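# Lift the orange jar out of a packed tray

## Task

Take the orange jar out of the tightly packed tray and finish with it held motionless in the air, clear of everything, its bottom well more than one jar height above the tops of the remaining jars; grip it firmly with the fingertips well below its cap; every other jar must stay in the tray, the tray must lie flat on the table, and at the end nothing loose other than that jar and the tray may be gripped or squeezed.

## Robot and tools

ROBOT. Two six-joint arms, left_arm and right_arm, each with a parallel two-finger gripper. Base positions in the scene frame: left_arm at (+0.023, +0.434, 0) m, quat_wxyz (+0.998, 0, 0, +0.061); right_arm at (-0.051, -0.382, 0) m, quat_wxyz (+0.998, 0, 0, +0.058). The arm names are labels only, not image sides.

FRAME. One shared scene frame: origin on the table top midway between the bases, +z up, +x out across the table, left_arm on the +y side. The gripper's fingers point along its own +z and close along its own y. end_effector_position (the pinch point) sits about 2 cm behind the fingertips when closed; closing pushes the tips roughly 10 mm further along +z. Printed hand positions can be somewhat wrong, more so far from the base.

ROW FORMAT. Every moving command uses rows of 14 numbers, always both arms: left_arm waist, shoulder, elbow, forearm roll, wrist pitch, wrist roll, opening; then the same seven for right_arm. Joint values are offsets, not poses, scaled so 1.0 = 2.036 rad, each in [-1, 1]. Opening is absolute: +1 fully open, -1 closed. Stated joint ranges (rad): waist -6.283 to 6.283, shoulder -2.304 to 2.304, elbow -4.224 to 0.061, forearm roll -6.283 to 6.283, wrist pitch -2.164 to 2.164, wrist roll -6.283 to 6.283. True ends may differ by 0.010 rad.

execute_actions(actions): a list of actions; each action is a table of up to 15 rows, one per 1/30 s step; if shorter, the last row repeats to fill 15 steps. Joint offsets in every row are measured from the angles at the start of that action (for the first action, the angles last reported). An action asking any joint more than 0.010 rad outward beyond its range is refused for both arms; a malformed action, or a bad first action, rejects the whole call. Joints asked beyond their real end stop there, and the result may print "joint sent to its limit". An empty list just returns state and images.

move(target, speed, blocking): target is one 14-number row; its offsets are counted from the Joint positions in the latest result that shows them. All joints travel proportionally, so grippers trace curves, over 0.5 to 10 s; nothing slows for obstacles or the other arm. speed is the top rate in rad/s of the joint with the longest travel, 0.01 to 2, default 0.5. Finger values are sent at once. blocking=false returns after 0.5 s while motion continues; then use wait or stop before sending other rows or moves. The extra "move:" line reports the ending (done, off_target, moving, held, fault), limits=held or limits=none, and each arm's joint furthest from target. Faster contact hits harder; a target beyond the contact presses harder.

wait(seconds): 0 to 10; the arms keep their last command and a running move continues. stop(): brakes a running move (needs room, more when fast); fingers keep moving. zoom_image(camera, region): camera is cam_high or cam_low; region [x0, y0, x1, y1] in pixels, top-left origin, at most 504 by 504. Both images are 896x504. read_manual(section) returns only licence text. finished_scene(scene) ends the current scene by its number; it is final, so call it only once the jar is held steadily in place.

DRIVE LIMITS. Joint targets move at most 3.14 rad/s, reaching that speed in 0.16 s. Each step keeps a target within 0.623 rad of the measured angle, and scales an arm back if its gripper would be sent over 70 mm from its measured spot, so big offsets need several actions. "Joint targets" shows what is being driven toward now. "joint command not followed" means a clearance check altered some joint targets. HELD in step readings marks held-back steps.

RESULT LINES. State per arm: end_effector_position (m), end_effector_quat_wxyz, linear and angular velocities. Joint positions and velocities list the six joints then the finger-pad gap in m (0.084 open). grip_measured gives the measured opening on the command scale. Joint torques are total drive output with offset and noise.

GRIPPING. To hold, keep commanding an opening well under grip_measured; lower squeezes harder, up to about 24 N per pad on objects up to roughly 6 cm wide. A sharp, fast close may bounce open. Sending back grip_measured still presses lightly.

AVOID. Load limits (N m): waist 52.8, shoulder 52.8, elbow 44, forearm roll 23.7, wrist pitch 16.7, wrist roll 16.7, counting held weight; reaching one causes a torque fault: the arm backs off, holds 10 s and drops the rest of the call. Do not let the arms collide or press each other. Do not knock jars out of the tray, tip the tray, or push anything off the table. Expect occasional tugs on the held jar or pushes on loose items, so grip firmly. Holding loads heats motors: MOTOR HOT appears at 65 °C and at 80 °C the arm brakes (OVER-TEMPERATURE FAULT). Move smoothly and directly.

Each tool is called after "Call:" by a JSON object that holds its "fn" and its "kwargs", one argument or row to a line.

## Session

Call:
{"fn": "execute_actions", "kwargs": {
  "actions": []
}}

Scene clock: 0.00 s.
left_arm: end_effector_position=(+0.1693, +0.3112, +0.1451) grip_measured=+1.00 end_effector_quat_wxyz=(-0.149, +0.520, +0.551, -0.636) end_effector_velocity=(-0.000, -0.000, +0.000) end_effector_angular_velocity=(+0.000, +0.001, -0.001) | right_arm: end_effector_position=(+0.7291, -0.5344, +0.3348) grip_measured=+1.00 end_effector_quat_wxyz=(+0.291, +0.085, +0.803, -0.513) end_effector_velocity=(-0.000, -0.000, +0.000) end_effector_angular_velocity=(-0.001, -0.001, -0.001)
Joint names: [waist, shoulder, elbow, forearm roll, wrist pitch, wrist roll]
Joint positions: left_arm=[-0.092 -0.825 -0.625 -0.579 -1.253 -0.934  0.084] | right_arm=[-0.027 -0.846 -1.586 -1.59  -1.13  -1.735  0.084]
Joint velocities: left_arm=[-0.001 -0.     0.    -0.    -0.    -0.     0.   ] | right_arm=[-0.     0.     0.    -0.    -0.002  0.001 -0.   ]
Joint torques (N m, as the arm reports them, + toward a larger angle): no reading
Joint targets: left_arm=[-0.092 -0.825 -0.625 -0.579 -1.253 -0.934] | right_arm=[-0.027 -0.846 -1.586 -1.590 -1.130 -1.735]

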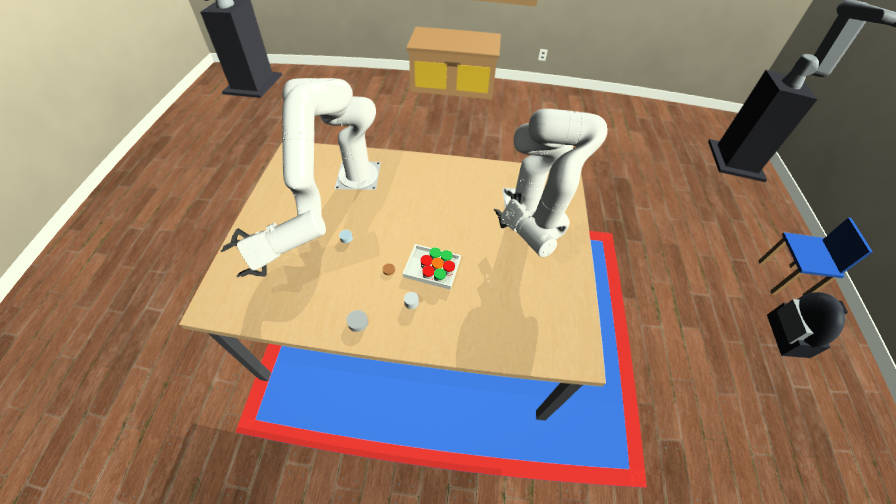

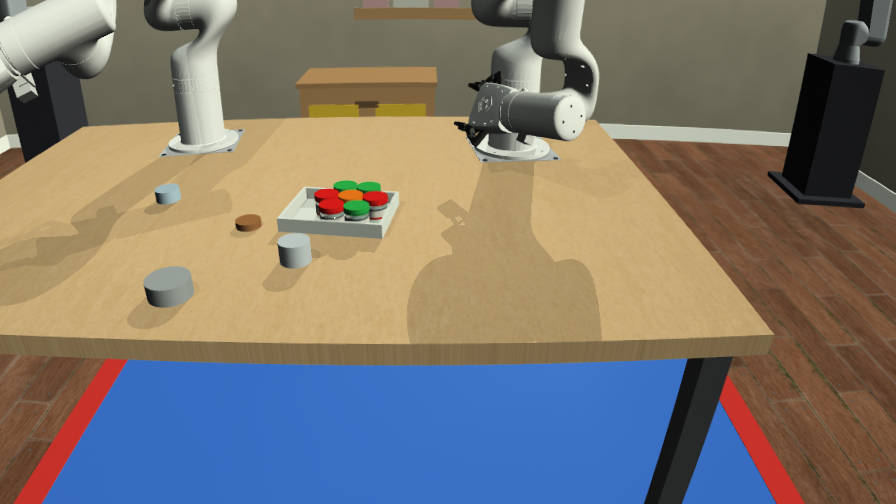

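Call:
{"fn": "zoom_image", "kwargs": {
  "camera": "cam_high",
  "region": [380, 225, 480, 315]
}}

Call:
{"fn": "zoom_image", "kwargs": {
  "camera": "cam_low",
  "region": [255, 135, 415, 265]
}}

Region (380, 225, 480, 315) of cam_high's 896x504 image, scaled by 5.040, with more detail than that image has; it fills the top 454 rows of this view, and the rest is white.

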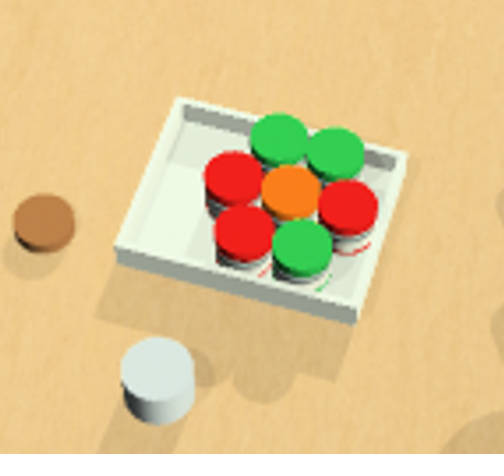

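Region (255, 135, 415, 265) of cam_low's 896x504 image, scaled by 3.150, with more detail than that image has; it fills the top 410 rows of this view, and the rest is white.

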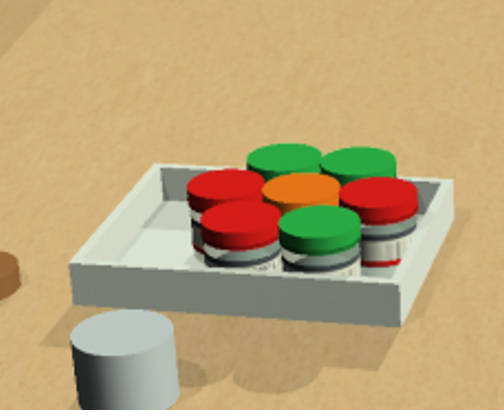

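Call:
{"fn": "move", "kwargs": {
  "target": [-0.375,0.135,-0.25,0.284,0.328,-0.605,1,0,0.4,0.4,0,0,0,1],
  "speed": 0.9
}}

Call:
{"fn": "move", "kwargs": {
  "target": [0,-0.0905,0,0,0.0907,0,1,0,0,0,0,0,0,1],
  "speed": 0.25
}}

Call:
{"fn": "zoom_image", "kwargs": {
  "camera": "cam_high",
  "region": [380, 225, 480, 315]
}}

Call:
{"fn": "zoom_image", "kwargs": {
  "camera": "cam_low",
  "region": [255, 135, 415, 265]
}}

Scene clock: 17.93 s.
left_arm: end_effector_position=(+0.4410, +0.0573, +0.1787) grip_measured=+1.00 end_effector_quat_wxyz=(-0.001, +0.754, +0.657, -0.001) end_effector_velocity=(+0.001, -0.001, +0.002) end_effector_angular_velocity=(-0.003, -0.004, +0.000) | right_arm: end_effector_position=(+0.4507, -0.5593, +0.4660) grip_measured=+1.00 end_effector_quat_wxyz=(+0.291, +0.085, +0.803, -0.513) end_effector_velocity=(-0.001, -0.000, +0.001) end_effector_angular_velocity=(-0.000, -0.002, -0.001)
Joint names: [waist, shoulder, elbow, forearm roll, wrist pitch, wrist roll]
Joint positions: left_arm=[-0.855 -0.551 -1.133 -0.001 -0.586 -2.166  0.084] | right_arm=[-0.027 -0.032 -0.772 -1.59  -1.13  -1.735  0.084]
Joint velocities: left_arm=[-0.001  0.001 -0.002  0.001  0.002 -0.002 -0.   ] | right_arm=[-0.     0.002  0.002  0.    -0.001  0.001  0.   ]
Joint torques (N m, as the arm reports them, + toward a larger angle): left_arm=[  1.55  27.94 -17.06   0.87   0.34  -0.08] | right_arm=[ -1.27  25.68 -13.5   -3.46  -0.98   0.24]
Joint targets: left_arm=[-0.855 -0.550 -1.133 -0.001 -0.585 -2.166] | right_arm=[-0.027 -0.032 -0.772 -1.590 -1.130 -1.735]
move: done; limits=none; left_arm: farthest joint: the elbow, 0.001 radians from its target (0.509 radians at the start); right_arm: farthest joint: the waist, 0.000 radians from its target (0.000 radians at the start)

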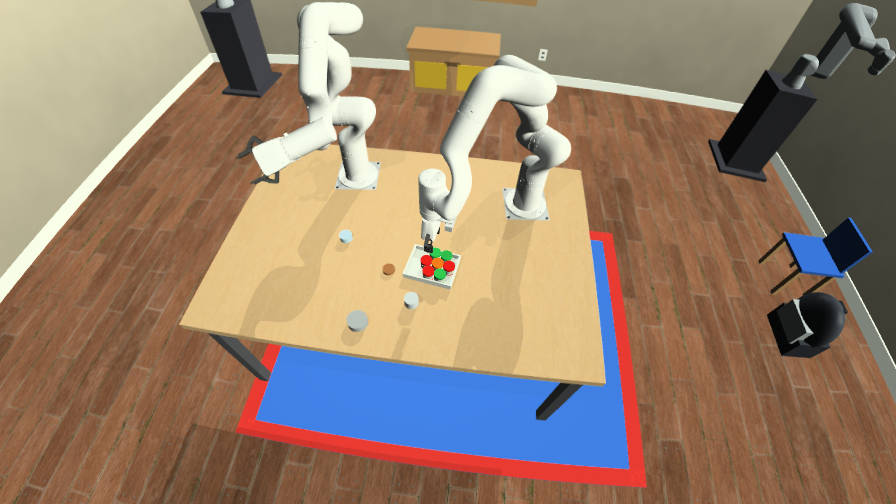

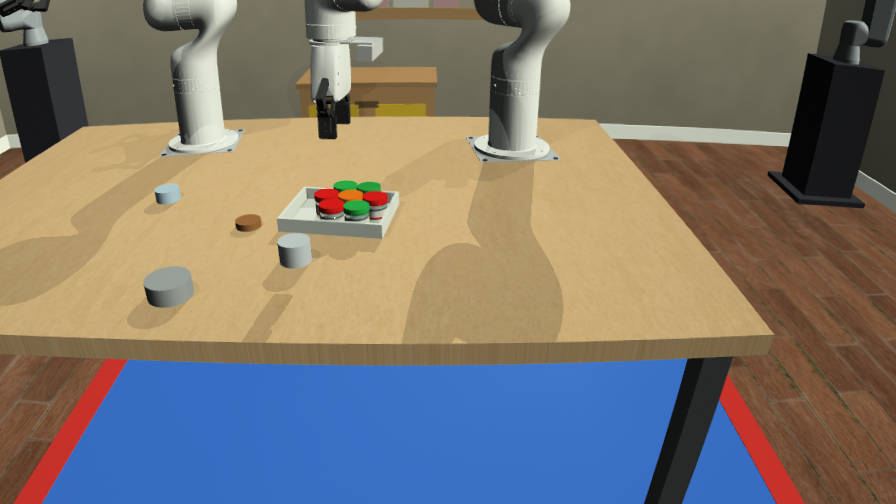

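Scene clock: 19.20 s.
left_arm: end_effector_position=(+0.4422, +0.0563, +0.0747) grip_measured=+1.00 end_effector_quat_wxyz=(-0.001, +0.754, +0.657, -0.000) end_effector_velocity=(-0.000, +0.001, -0.002) end_effector_angular_velocity=(+0.001, +0.001, +0.000) | right_arm: end_effector_position=(+0.4507, -0.5593, +0.4660) grip_measured=+1.00 end_effector_quat_wxyz=(+0.291, +0.085, +0.803, -0.513) end_effector_velocity=(-0.000, -0.000, +0.000) end_effector_angular_velocity=(-0.001, +0.000, -0.000)
Joint names: [waist, shoulder, elbow, forearm roll, wrist pitch, wrist roll]
Joint positions: left_arm=[-0.855 -0.734 -1.133 -0.001 -0.401 -2.166  0.084] | right_arm=[-0.027 -0.032 -0.772 -1.59  -1.13  -1.735  0.084]
Joint velocities: left_arm=[ 0.    -0.003  0.001 -0.001  0.002  0.001 -0.   ] | right_arm=[ 0.    -0.    -0.    -0.    -0.001 -0.     0.   ]
Joint torques (N m, as the arm reports them, + toward a larger angle): left_arm=[  3.4   32.93 -14.57   1.11   0.21  -0.06] | right_arm=[ -2.55  27.61 -13.22  -3.17  -0.99   0.13]
Joint targets: left_arm=[-0.855 -0.735 -1.133 -0.001 -0.401 -2.166] | right_arm=[-0.027 -0.032 -0.772 -1.590 -1.130 -1.735]
move: done; limits=none; left_arm: farthest joint: the shoulder, 0.001 radians from its target (0.185 radians at the start); right_arm: farthest joint: the waist, 0.000 radians from its target (0.000 radians at the start)

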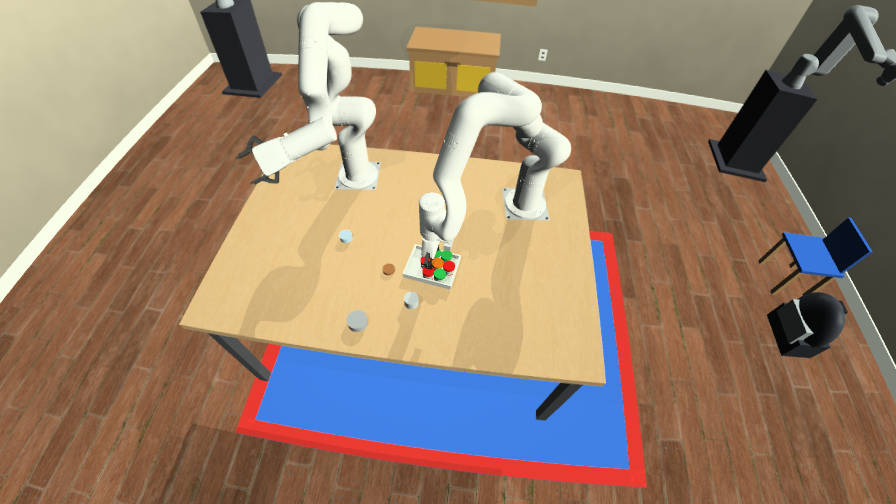

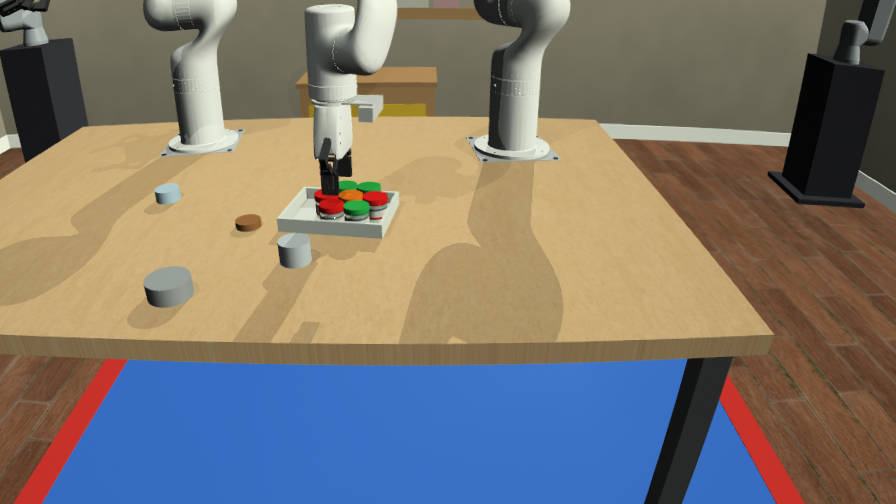

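Region (380, 225, 480, 315) of cam_high's 896x504 image, scaled by 5.040, with more detail than that image has; it fills the top 454 rows of this view, and the rest is white.

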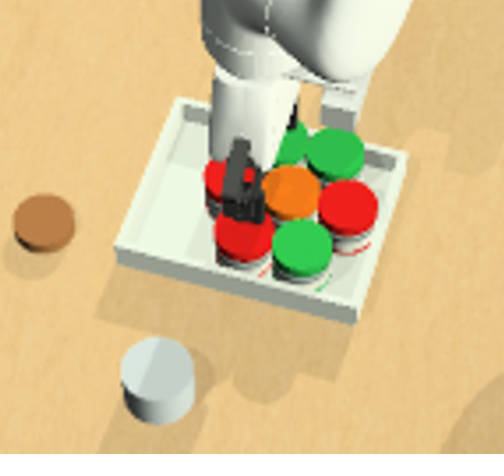

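Region (255, 135, 415, 265) of cam_low's 896x504 image, scaled by 3.150, with more detail than that image has; it fills the top 410 rows of this view, and the rest is white.

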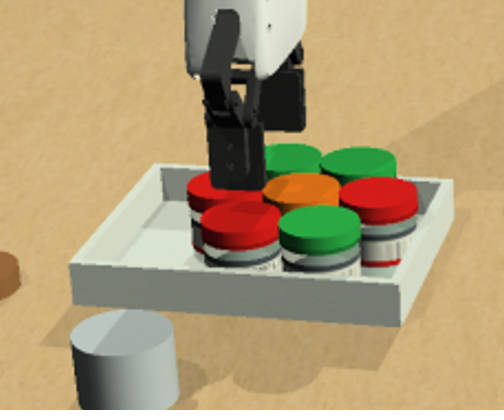

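Call:
{"fn": "move", "kwargs": {
  "target": [0.001,-0.0141,-0.0023,0,0.0104,0.001,1,0,0,0,0,0,0,1],
  "speed": 0.04
}}

Call:
{"fn": "zoom_image", "kwargs": {
  "camera": "cam_low",
  "region": [255, 135, 415, 265]
}}

Scene clock: 25.67 s.
left_arm: end_effector_position=(+0.4425, +0.0575, +0.0601) grip_measured=+1.00 end_effector_quat_wxyz=(-0.002, +0.754, +0.657, -0.001) end_effector_velocity=(-0.001, -0.001, -0.001) end_effector_angular_velocity=(-0.000, -0.000, -0.002) | right_arm: end_effector_position=(+0.4507, -0.5593, +0.4660) grip_measured=+1.00 end_effector_quat_wxyz=(+0.291, +0.085, +0.803, -0.513) end_effector_velocity=(-0.000, -0.000, -0.000) end_effector_angular_velocity=(-0.000, -0.000, -0.000)
Joint names: [waist, shoulder, elbow, forearm roll, wrist pitch, wrist roll]
Joint positions: left_arm=[-0.853 -0.763 -1.138 -0.001 -0.38  -2.164  0.084] | right_arm=[-0.027 -0.032 -0.772 -1.59  -1.13  -1.735  0.084]
Joint velocities: left_arm=[-0.002 -0.002 -0.     0.     0.002  0.     0.   ] | right_arm=[-0. -0.  0. -0. -0.  0. -0.]
Joint torques (N m, as the arm reports them, + toward a larger angle): left_arm=[  0.2   30.77 -13.56   1.21   0.21  -0.13] | right_arm=[ -1.89  26.58 -13.71  -3.4   -1.01   0.16]
Joint targets: left_arm=[-0.853 -0.763 -1.138 -0.001 -0.380 -2.163] | right_arm=[-0.027 -0.032 -0.772 -1.590 -1.130 -1.735]
move: done; limits=none; left_arm: farthest joint: the waist, 0.000 radians from its target (0.002 radians at the start); right_arm: farthest joint: the waist, 0.000 radians from its target (0.000 radians at the start)

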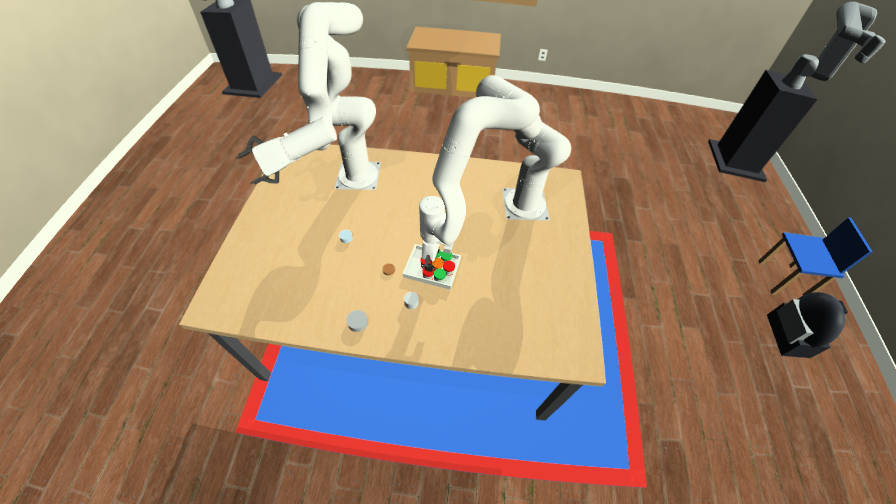

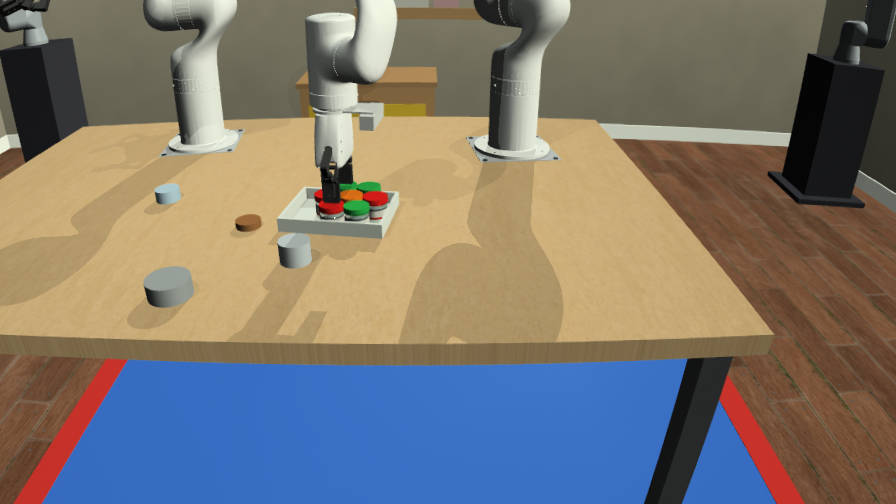

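Region (255, 135, 415, 265) of cam_low's 896x504 image, scaled by 3.150, with more detail than that image has; it fills the top 410 rows of this view, and the rest is white.

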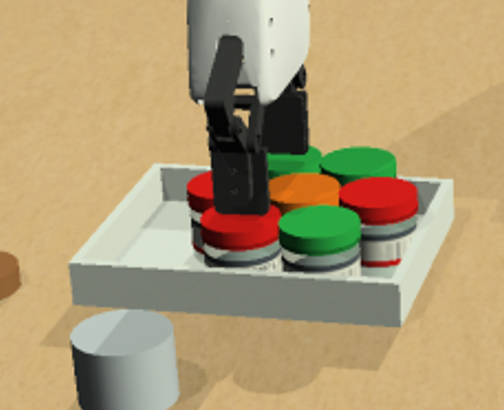

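Down 3 mm.

Call:
{"fn": "move", "kwargs": {
  "target": [0,-0.0029,-0.0005,0,0.0024,0,1,0,0,0,0,0,0,1],
  "speed": 0.01
}}

Scene clock: 28.10 s.
left_arm: end_effector_position=(+0.4425, +0.0576, +0.0571) grip_measured=+1.00 end_effector_quat_wxyz=(-0.002, +0.754, +0.657, -0.001) end_effector_velocity=(+0.000, -0.000, -0.000) end_effector_angular_velocity=(-0.000, -0.001, -0.000) | right_arm: end_effector_position=(+0.4507, -0.5593, +0.4660) grip_measured=+1.00 end_effector_quat_wxyz=(+0.291, +0.085, +0.803, -0.513) end_effector_velocity=(+0.000, -0.000, +0.000) end_effector_angular_velocity=(-0.000, +0.001, +0.000)
Joint names: [waist, shoulder, elbow, forearm roll, wrist pitch, wrist roll]
Joint positions: left_arm=[-0.853 -0.769 -1.139 -0.001 -0.375 -2.164  0.084] | right_arm=[-0.027 -0.032 -0.772 -1.59  -1.13  -1.735  0.084]
Joint velocities: left_arm=[ 0.    -0.001 -0.001  0.     0.001  0.    -0.   ] | right_arm=[-0.     0.    -0.     0.     0.    -0.001 -0.   ]
Joint torques (N m, as the arm reports them, + toward a larger angle): left_arm=[ -0.28  32.   -13.54   1.02   0.34   0.05] | right_arm=[ -2.75  27.48 -14.05  -3.    -1.03   0.12]
Joint targets: left_arm=[-0.853 -0.769 -1.139 -0.001 -0.375 -2.164] | right_arm=[-0.027 -0.032 -0.772 -1.590 -1.130 -1.735]
move: done; limits=none; left_arm: farthest joint: the waist, 0.000 radians from its target (0.000 radians at the start); right_arm: farthest joint: the waist, 0.000 radians from its target (0.000 radians at the start)

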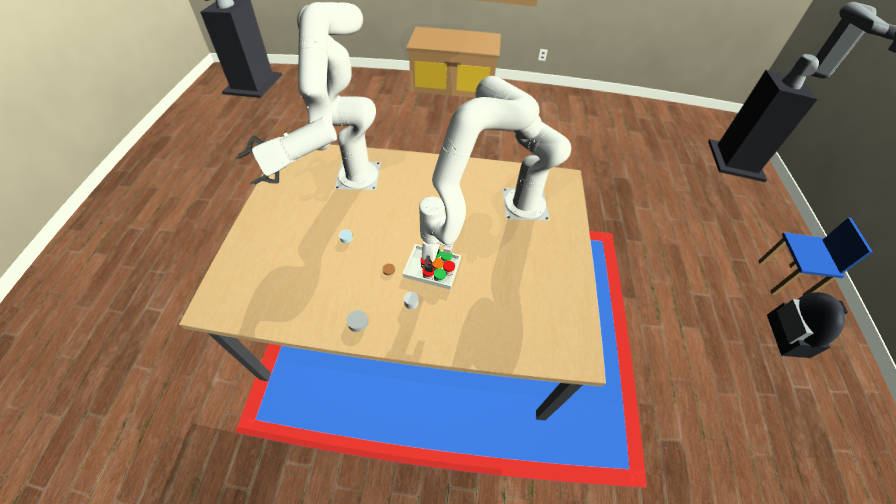

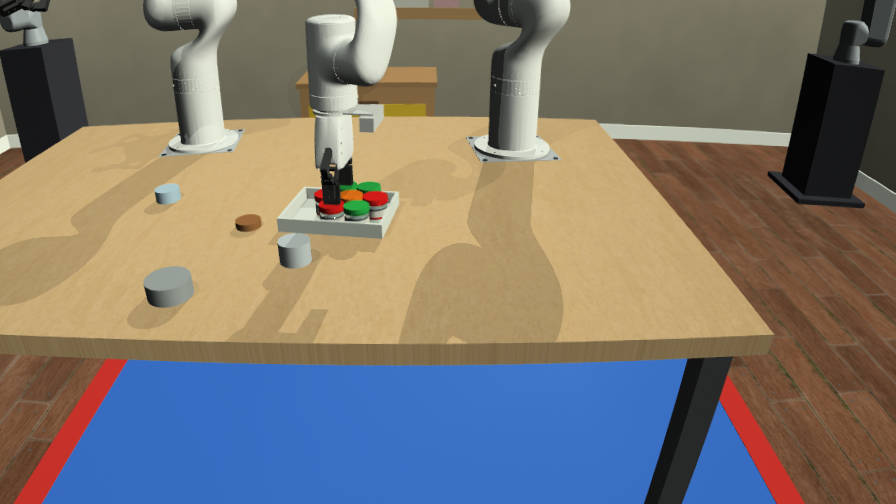

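Call:
{"fn": "move", "kwargs": {
  "target": [0,-0.0015,-0.00025,0,0.0012,0,1,0,0,0,0,0,0,1],
  "speed": 0.01
}}

Scene clock: 32.23 s.
left_arm: end_effector_position=(+0.4427, +0.0574, +0.0563) grip_measured=+1.00 end_effector_quat_wxyz=(-0.002, +0.754, +0.657, -0.001) end_effector_velocity=(+0.000, +0.000, -0.000) end_effector_angular_velocity=(-0.001, -0.001, +0.001) | right_arm: end_effector_position=(+0.4507, -0.5593, +0.4660) grip_measured=+1.00 end_effector_quat_wxyz=(+0.291, +0.085, +0.803, -0.513) end_effector_velocity=(-0.000, +0.000, +0.000) end_effector_angular_velocity=(+0.000, -0.001, -0.000)
Joint names: [waist, shoulder, elbow, forearm roll, wrist pitch, wrist roll]
Joint positions: left_arm=[-0.853 -0.771 -1.14  -0.001 -0.374 -2.164  0.084] | right_arm=[-0.027 -0.032 -0.772 -1.59  -1.13  -1.735  0.084]
Joint velocities: left_arm=[ 0.001 -0.001 -0.    -0.001  0.002  0.001  0.   ] | right_arm=[ 0.     0.     0.    -0.     0.     0.001 -0.   ]
Joint torques (N m, as the arm reports them, + toward a larger angle): left_arm=[ 0.29 18.28 -9.67  0.95  2.26 -0.03] | right_arm=[ -1.24  26.42 -13.43  -3.4   -0.94   0.26]
Joint targets: left_arm=[-0.853 -0.772 -1.139 -0.001 -0.373 -2.164] | right_arm=[-0.027 -0.032 -0.772 -1.590 -1.130 -1.735]
move: done; limits=none; left_arm: farthest joint: the shoulder, 0.002 radians from its target (0.003 radians at the start); right_arm: farthest joint: the waist, 0.000 radians from its target (0.000 radians at the start)

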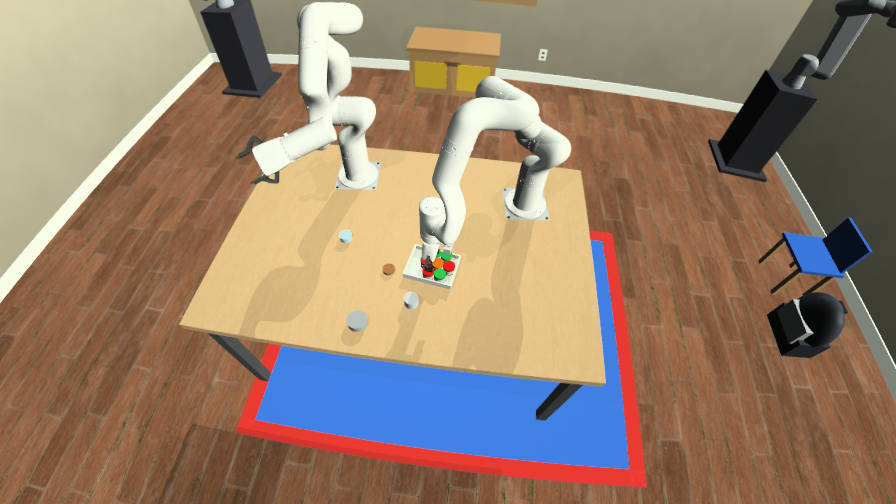

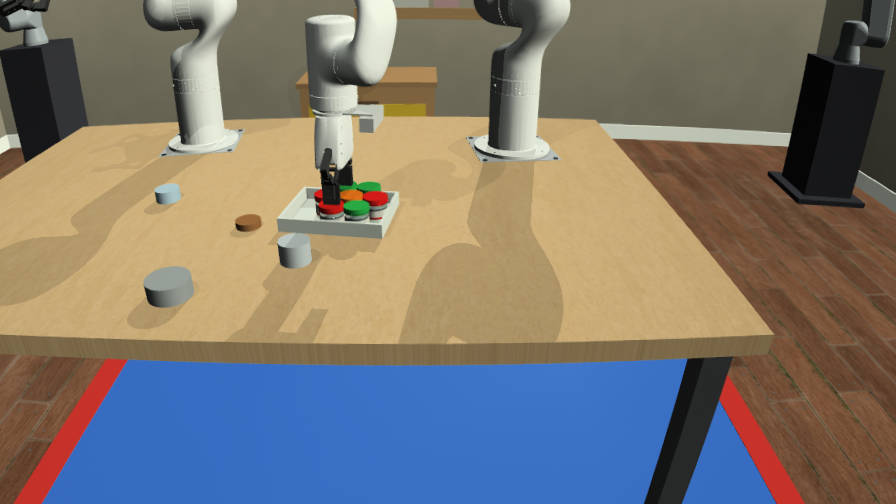

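Call:
{"fn": "move", "kwargs": {
  "target": [-0.0177,-0.0121,-0.0229,0,-0.0109,-0.0177,1,0,0,0,0,0,0,1],
  "speed": 0.04
}}

Call:
{"fn": "zoom_image", "kwargs": {
  "camera": "cam_low",
  "region": [255, 135, 415, 265]
}}

Scene clock: 38.30 s.
left_arm: end_effector_position=(+0.4392, +0.0329, +0.0561) grip_measured=+1.00 end_effector_quat_wxyz=(-0.003, +0.754, +0.657, -0.000) end_effector_velocity=(+0.000, -0.001, +0.000) end_effector_angular_velocity=(+0.000, +0.000, +0.001) | right_arm: end_effector_position=(+0.4507, -0.5593, +0.4660) grip_measured=+1.00 end_effector_quat_wxyz=(+0.291, +0.085, +0.803, -0.513) end_effector_velocity=(-0.000, -0.000, +0.000) end_effector_angular_velocity=(-0.001, +0.000, -0.001)
Joint names: [waist, shoulder, elbow, forearm roll, wrist pitch, wrist roll]
Joint positions: left_arm=[-0.889 -0.795 -1.186 -0.001 -0.397 -2.2    0.084] | right_arm=[-0.027 -0.032 -0.772 -1.59  -1.13  -1.735  0.084]
Joint velocities: left_arm=[-0.001 -0.001 -0.002 -0.    -0.002 -0.002  0.   ] | right_arm=[-0.    -0.    -0.    -0.    -0.001 -0.001  0.   ]
Joint torques (N m, as the arm reports them, + toward a larger angle): left_arm=[-7.73 14.83 -6.63 -0.9   2.59  0.17] | right_arm=[ -1.38  25.61 -13.79  -3.53  -1.06   0.19]
Joint targets: left_arm=[-0.889 -0.795 -1.187 -0.001 -0.397 -2.200] | right_arm=[-0.027 -0.032 -0.772 -1.590 -1.130 -1.735]
move: done; limits=none; left_arm: farthest joint: the shoulder, 0.001 radians from its target (0.025 radians at the start); right_arm: farthest joint: the waist, 0.000 radians from its target (0.000 radians at the start)

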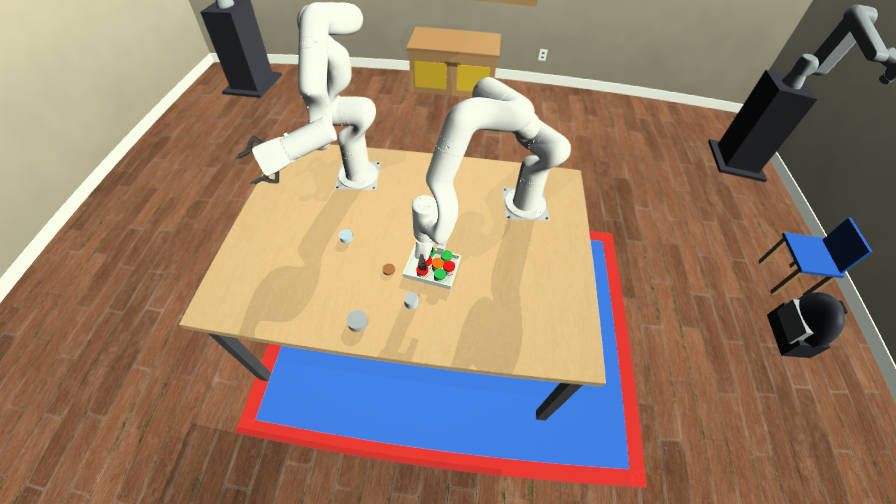

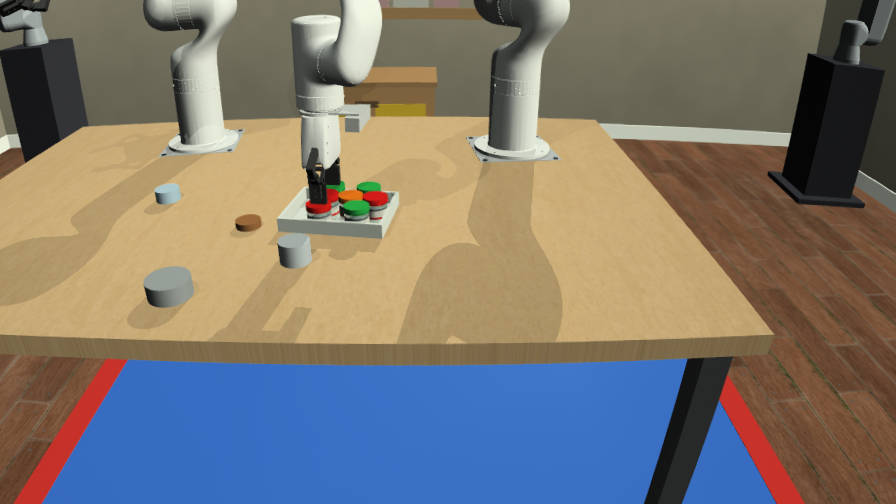

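Region (255, 135, 415, 265) of cam_low's 896x504 image, scaled by 3.150, with more detail than that image has; it fills the top 410 rows of this view, and the rest is white.

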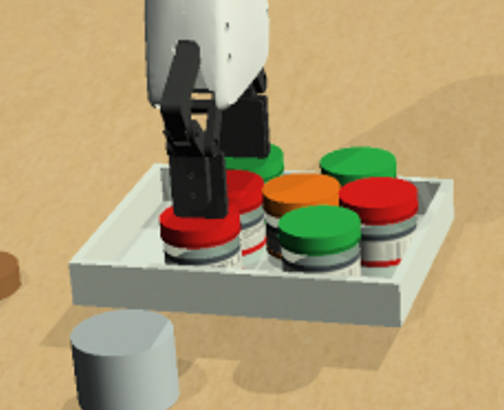

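Call:
{"fn": "move", "kwargs": {
  "target": [0,0.0048,0.0008,0,-0.004,0,1,0,0,0,0,0,0,1],
  "speed": 0.05
}}

Call:
{"fn": "move", "kwargs": {
  "target": [0.0538,0.0325,0.0622,0,0.030,0.0538,1,0,0,0,0,0,0,1],
  "speed": 0.2
}}

Call:
{"fn": "zoom_image", "kwargs": {
  "camera": "cam_low",
  "region": [255, 135, 415, 265]
}}

Call:
{"fn": "zoom_image", "kwargs": {
  "camera": "cam_high",
  "region": [380, 225, 480, 315]
}}

Scene clock: 50.53 s.
left_arm: end_effector_position=(+0.4391, +0.0330, +0.0611) grip_measured=+1.00 end_effector_quat_wxyz=(-0.003, +0.754, +0.657, -0.000) end_effector_velocity=(-0.000, -0.001, +0.002) end_effector_angular_velocity=(-0.001, -0.001, -0.003) | right_arm: end_effector_position=(+0.4507, -0.5593, +0.4660) grip_measured=+1.00 end_effector_quat_wxyz=(+0.291, +0.085, +0.803, -0.513) end_effector_velocity=(+0.000, +0.000, +0.000) end_effector_angular_velocity=(-0.001, +0.001, +0.001)
Joint names: [waist, shoulder, elbow, forearm roll, wrist pitch, wrist roll]
Joint positions: left_arm=[-0.889 -0.785 -1.185 -0.001 -0.405 -2.2    0.084] | right_arm=[-0.027 -0.032 -0.772 -1.59  -1.13  -1.735  0.084]
Joint velocities: left_arm=[-0.002  0.002 -0.001  0.001 -0.002  0.001  0.   ] | right_arm=[ 0.    -0.    -0.    -0.     0.    -0.002 -0.   ]
Joint torques (N m, as the arm reports them, + toward a larger angle): left_arm=[  0.78  33.28 -14.07   1.15   0.22  -0.29] | right_arm=[ -1.52  27.16 -13.02  -3.28  -0.99   0.16]
Joint targets: left_arm=[-0.889 -0.785 -1.185 -0.001 -0.405 -2.200] | right_arm=[-0.027 -0.032 -0.772 -1.590 -1.130 -1.735]
move: done; limits=none; left_arm: farthest joint: the waist, 0.000 radians from its target (0.000 radians at the start); right_arm: farthest joint: the waist, 0.000 radians from its target (0.000 radians at the start)

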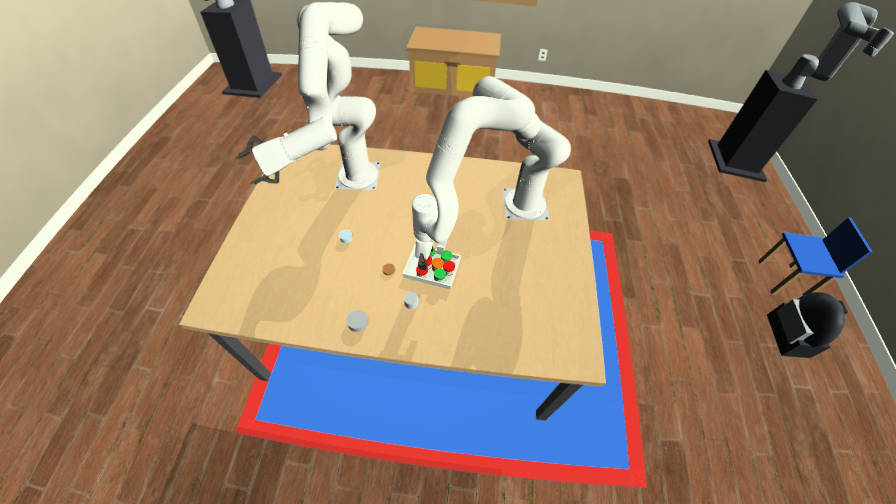

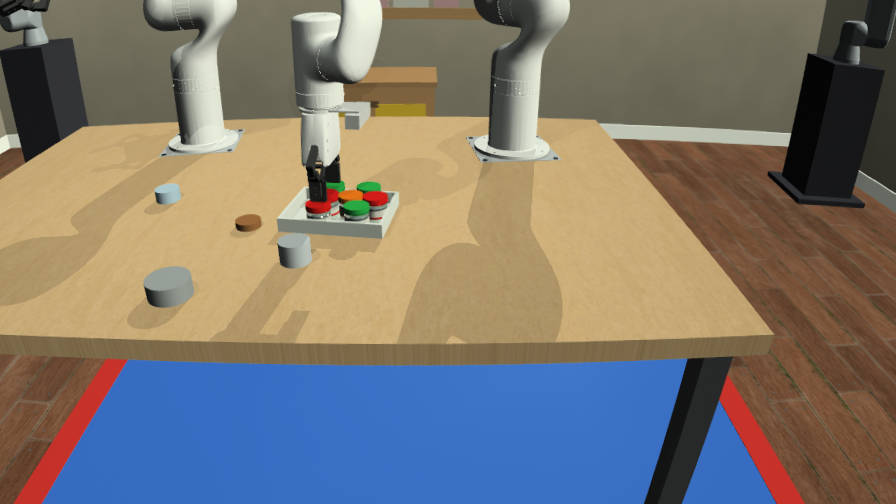

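Scene clock: 51.67 s.
left_arm: end_effector_position=(+0.4492, +0.1047, +0.0610) grip_measured=+1.00 end_effector_quat_wxyz=(-0.002, +0.754, +0.657, -0.001) end_effector_velocity=(-0.000, +0.001, -0.000) end_effector_angular_velocity=(+0.000, +0.000, -0.001) | right_arm: end_effector_position=(+0.4507, -0.5593, +0.4660) grip_measured=+1.00 end_effector_quat_wxyz=(+0.291, +0.085, +0.803, -0.513) end_effector_velocity=(+0.000, -0.000, +0.000) end_effector_angular_velocity=(+0.000, -0.001, -0.000)
Joint names: [waist, shoulder, elbow, forearm roll, wrist pitch, wrist roll]
Joint positions: left_arm=[-0.78  -0.719 -1.058 -0.001 -0.344 -2.09   0.084] | right_arm=[-0.027 -0.032 -0.772 -1.59  -1.13  -1.735  0.084]
Joint velocities: left_arm=[ 0.002  0.001  0.003  0.001  0.001  0.002 -0.   ] | right_arm=[-0.    -0.    -0.    -0.    -0.     0.001  0.   ]
Joint torques (N m, as the arm reports them, + toward a larger angle): left_arm=[  2.26  30.35 -13.4    1.06   0.34  -0.22] | right_arm=[ -1.71  25.71 -13.39  -2.71  -1.02   0.11]
Joint targets: left_arm=[-0.779 -0.719 -1.058 -0.001 -0.344 -2.090] | right_arm=[-0.027 -0.032 -0.772 -1.590 -1.130 -1.735]
move: done; limits=none; left_arm: farthest joint: the shoulder, 0.001 radians from its target (0.067 radians at the start); right_arm: farthest joint: the waist, 0.000 radians from its target (0.000 radians at the start)

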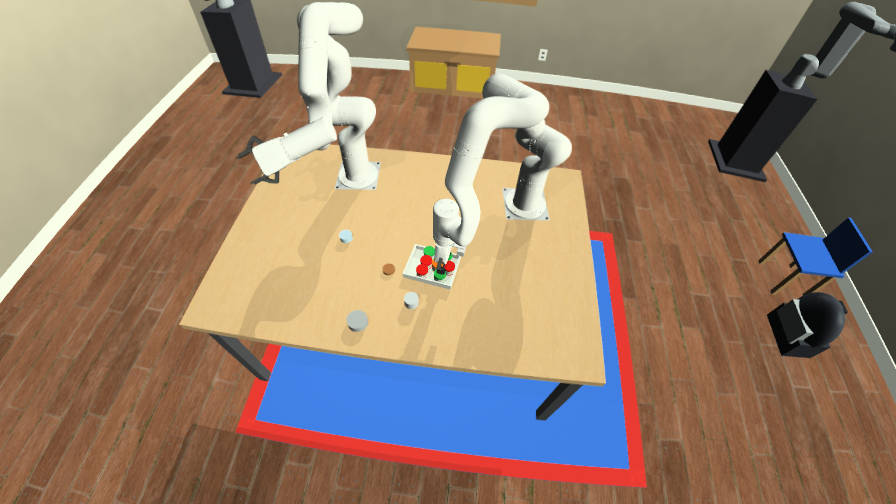

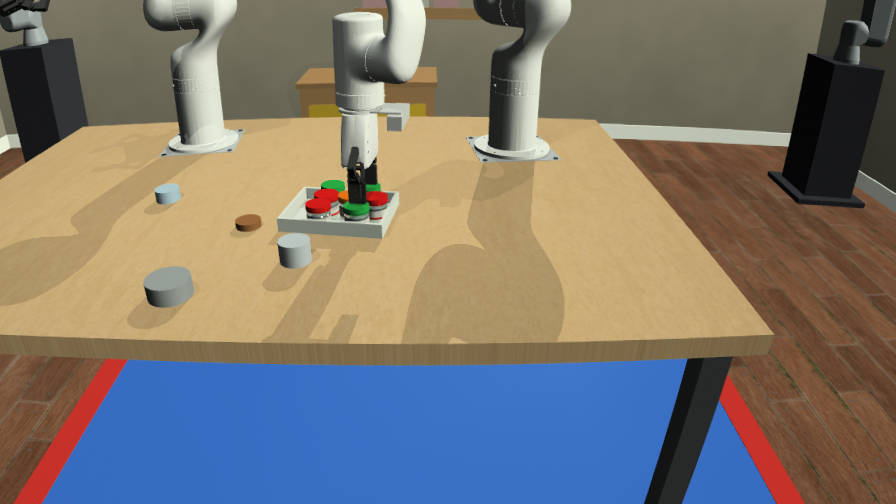

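Region (255, 135, 415, 265) of cam_low's 896x504 image, scaled by 3.150, with more detail than that image has; it fills the top 410 rows of this view, and the rest is white.

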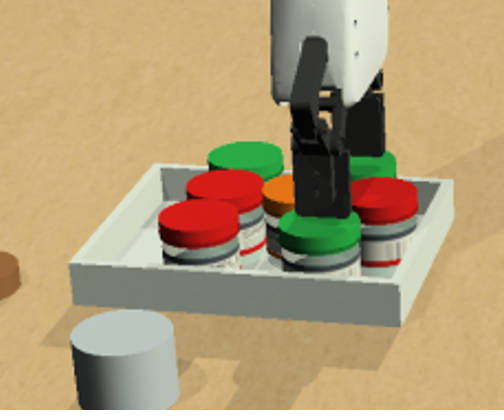

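Region (380, 225, 480, 315) of cam_high's 896x504 image, scaled by 5.040, with more detail than that image has; it fills the top 454 rows of this view, and the rest is white.

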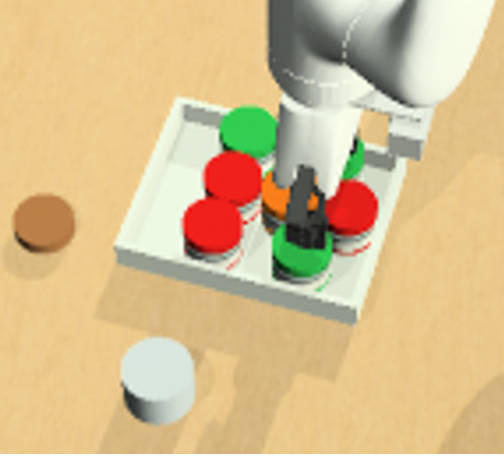

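Call:
{"fn": "move", "kwargs": {
  "target": [0,-0.005,-0.0008,0,0.0042,0,1,0,0,0,0,0,0,1],
  "speed": 0.015
}}

Scene clock: 55.33 s.
left_arm: end_effector_position=(+0.4493, +0.1047, +0.0565) grip_measured=+1.00 end_effector_quat_wxyz=(-0.002, +0.754, +0.657, -0.001) end_effector_velocity=(+0.000, +0.000, -0.001) end_effector_angular_velocity=(+0.001, +0.000, +0.000) | right_arm: end_effector_position=(+0.4507, -0.5593, +0.4660) grip_measured=+1.00 end_effector_quat_wxyz=(+0.291, +0.085, +0.803, -0.513) end_effector_velocity=(-0.000, -0.000, +0.000) end_effector_angular_velocity=(-0.001, +0.001, -0.000)
Joint names: [waist, shoulder, elbow, forearm roll, wrist pitch, wrist roll]
Joint positions: left_arm=[-0.78  -0.729 -1.06  -0.001 -0.336 -2.09   0.084] | right_arm=[-0.027 -0.032 -0.772 -1.59  -1.13  -1.735  0.084]
Joint velocities: left_arm=[ 0.    -0.002 -0.001  0.001  0.    -0.     0.   ] | right_arm=[-0.     0.     0.    -0.    -0.    -0.001 -0.   ]
Joint torques (N m, as the arm reports them, + toward a larger angle): left_arm=[  1.09  23.09 -11.18   0.88   1.26  -0.11] | right_arm=[ -2.6   25.77 -13.52  -3.02  -1.     0.33]
Joint targets: left_arm=[-0.780 -0.730 -1.060 -0.001 -0.335 -2.090] | right_arm=[-0.027 -0.032 -0.772 -1.590 -1.130 -1.735]
move: done; limits=none; left_arm: farthest joint: the shoulder, 0.001 radians from its target (0.010 radians at the start); right_arm: farthest joint: the waist, 0.000 radians from its target (0.000 radians at the start)

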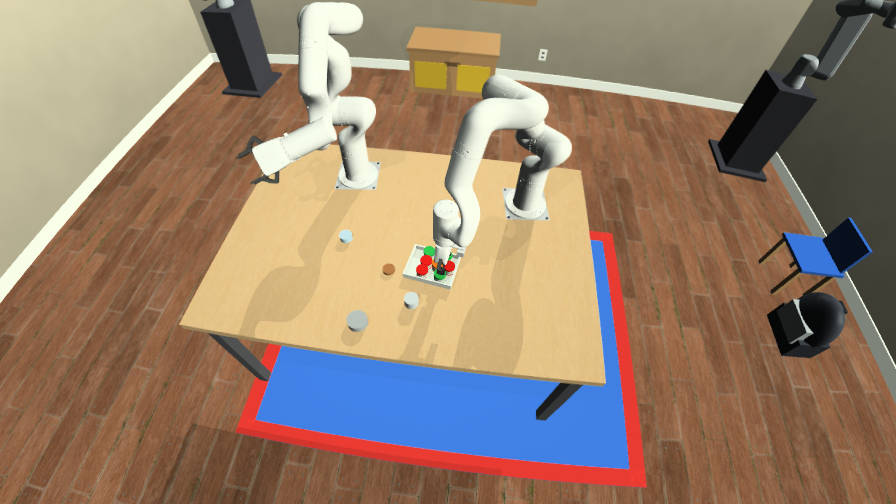

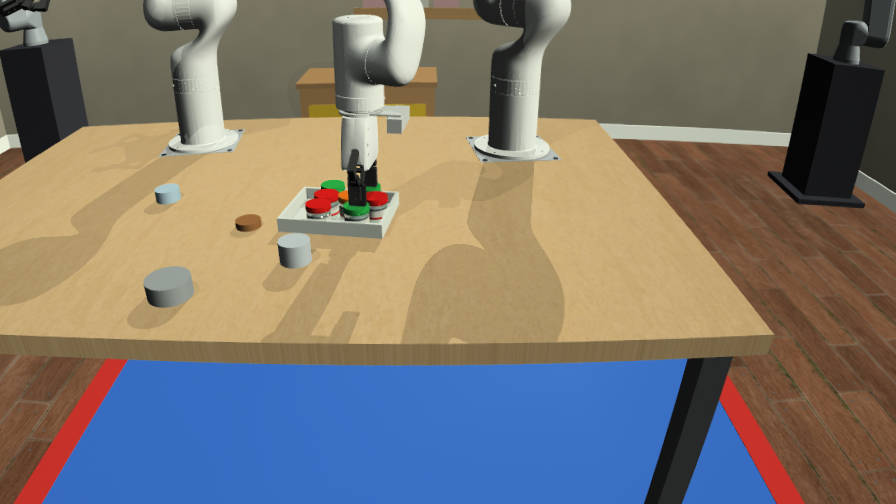

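Call:
{"fn": "move", "kwargs": {
  "target": [0.0186,0.00835,0.0168,0,0.0083,0.0186,1,0,0,0,0,0,0,1],
  "speed": 0.035
}}

Call:
{"fn": "zoom_image", "kwargs": {
  "camera": "cam_low",
  "region": [255, 135, 415, 265]
}}

Call:
{"fn": "zoom_image", "kwargs": {
  "camera": "cam_high",
  "region": [380, 225, 480, 315]
}}

Scene clock: 61.80 s.
left_arm: end_effector_position=(+0.4540, +0.1263, +0.0577) grip_measured=+1.00 end_effector_quat_wxyz=(-0.000, +0.754, +0.657, -0.000) end_effector_velocity=(-0.000, +0.000, +0.000) end_effector_angular_velocity=(-0.000, -0.000, -0.002) | right_arm: end_effector_position=(+0.4507, -0.5593, +0.4660) grip_measured=+1.00 end_effector_quat_wxyz=(+0.291, +0.085, +0.803, -0.513) end_effector_velocity=(+0.000, +0.000, -0.000) end_effector_angular_velocity=(-0.000, +0.001, +0.001)
Joint names: [waist, shoulder, elbow, forearm roll, wrist pitch, wrist roll]
Joint positions: left_arm=[-0.742 -0.71  -1.029 -0.001 -0.32  -2.053  0.084] | right_arm=[-0.027 -0.032 -0.772 -1.59  -1.13  -1.735  0.084]
Joint velocities: left_arm=[ 0.001  0.001  0.001 -0.     0.     0.002  0.   ] | right_arm=[ 0.     0.    -0.     0.     0.    -0.001 -0.   ]
Joint torques (N m, as the arm reports them, + toward a larger angle): left_arm=[ 5.63  5.11  5.36  1.56 -3.38 -0.95] | right_arm=[ -1.25  26.54 -13.33  -3.04  -0.97   0.24]
Joint targets: left_arm=[-0.742 -0.712 -1.026 -0.001 -0.320 -2.052] | right_arm=[-0.027 -0.032 -0.772 -1.590 -1.130 -1.735]
move: done; limits=none; left_arm: farthest joint: the elbow, 0.003 radians from its target (0.034 radians at the start); right_arm: farthest joint: the waist, 0.000 radians from its target (0.000 radians at the start)

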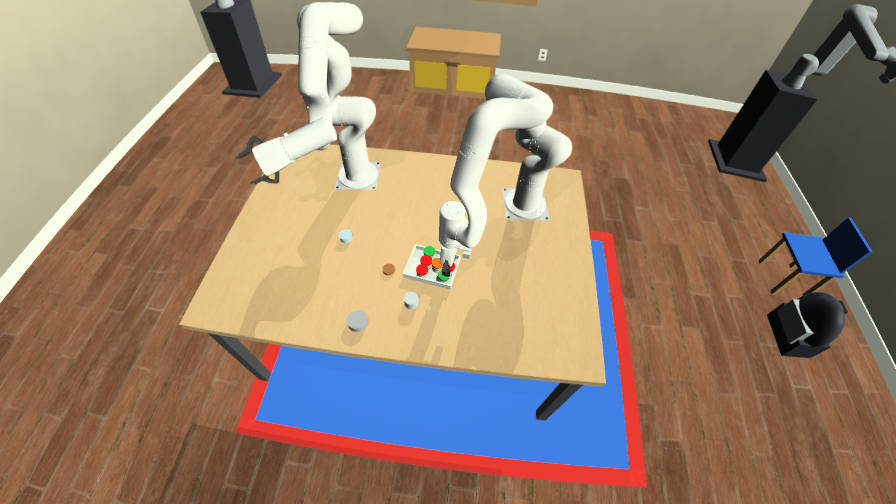

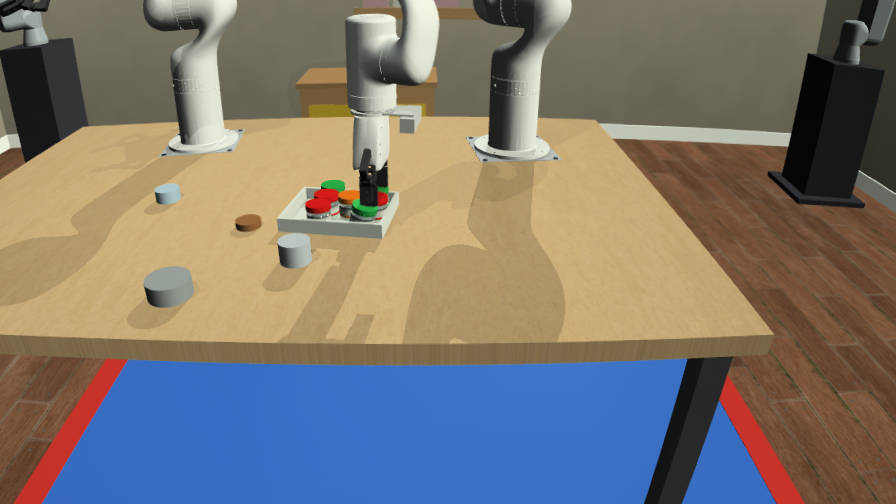

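Region (255, 135, 415, 265) of cam_low's 896x504 image, scaled by 3.150, with more detail than that image has; it fills the top 410 rows of this view, and the rest is white.

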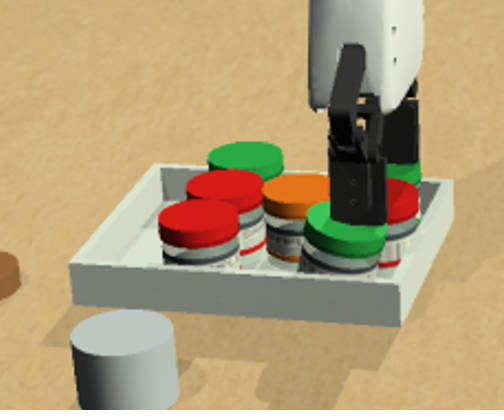

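Region (380, 225, 480, 315) of cam_high's 896x504 image, scaled by 5.040, with more detail than that image has; it fills the top 454 rows of this view, and the rest is white.

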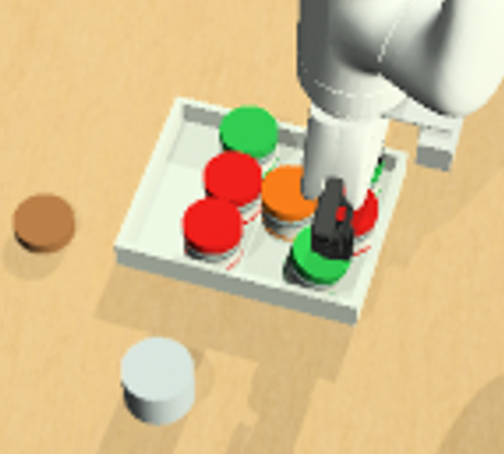

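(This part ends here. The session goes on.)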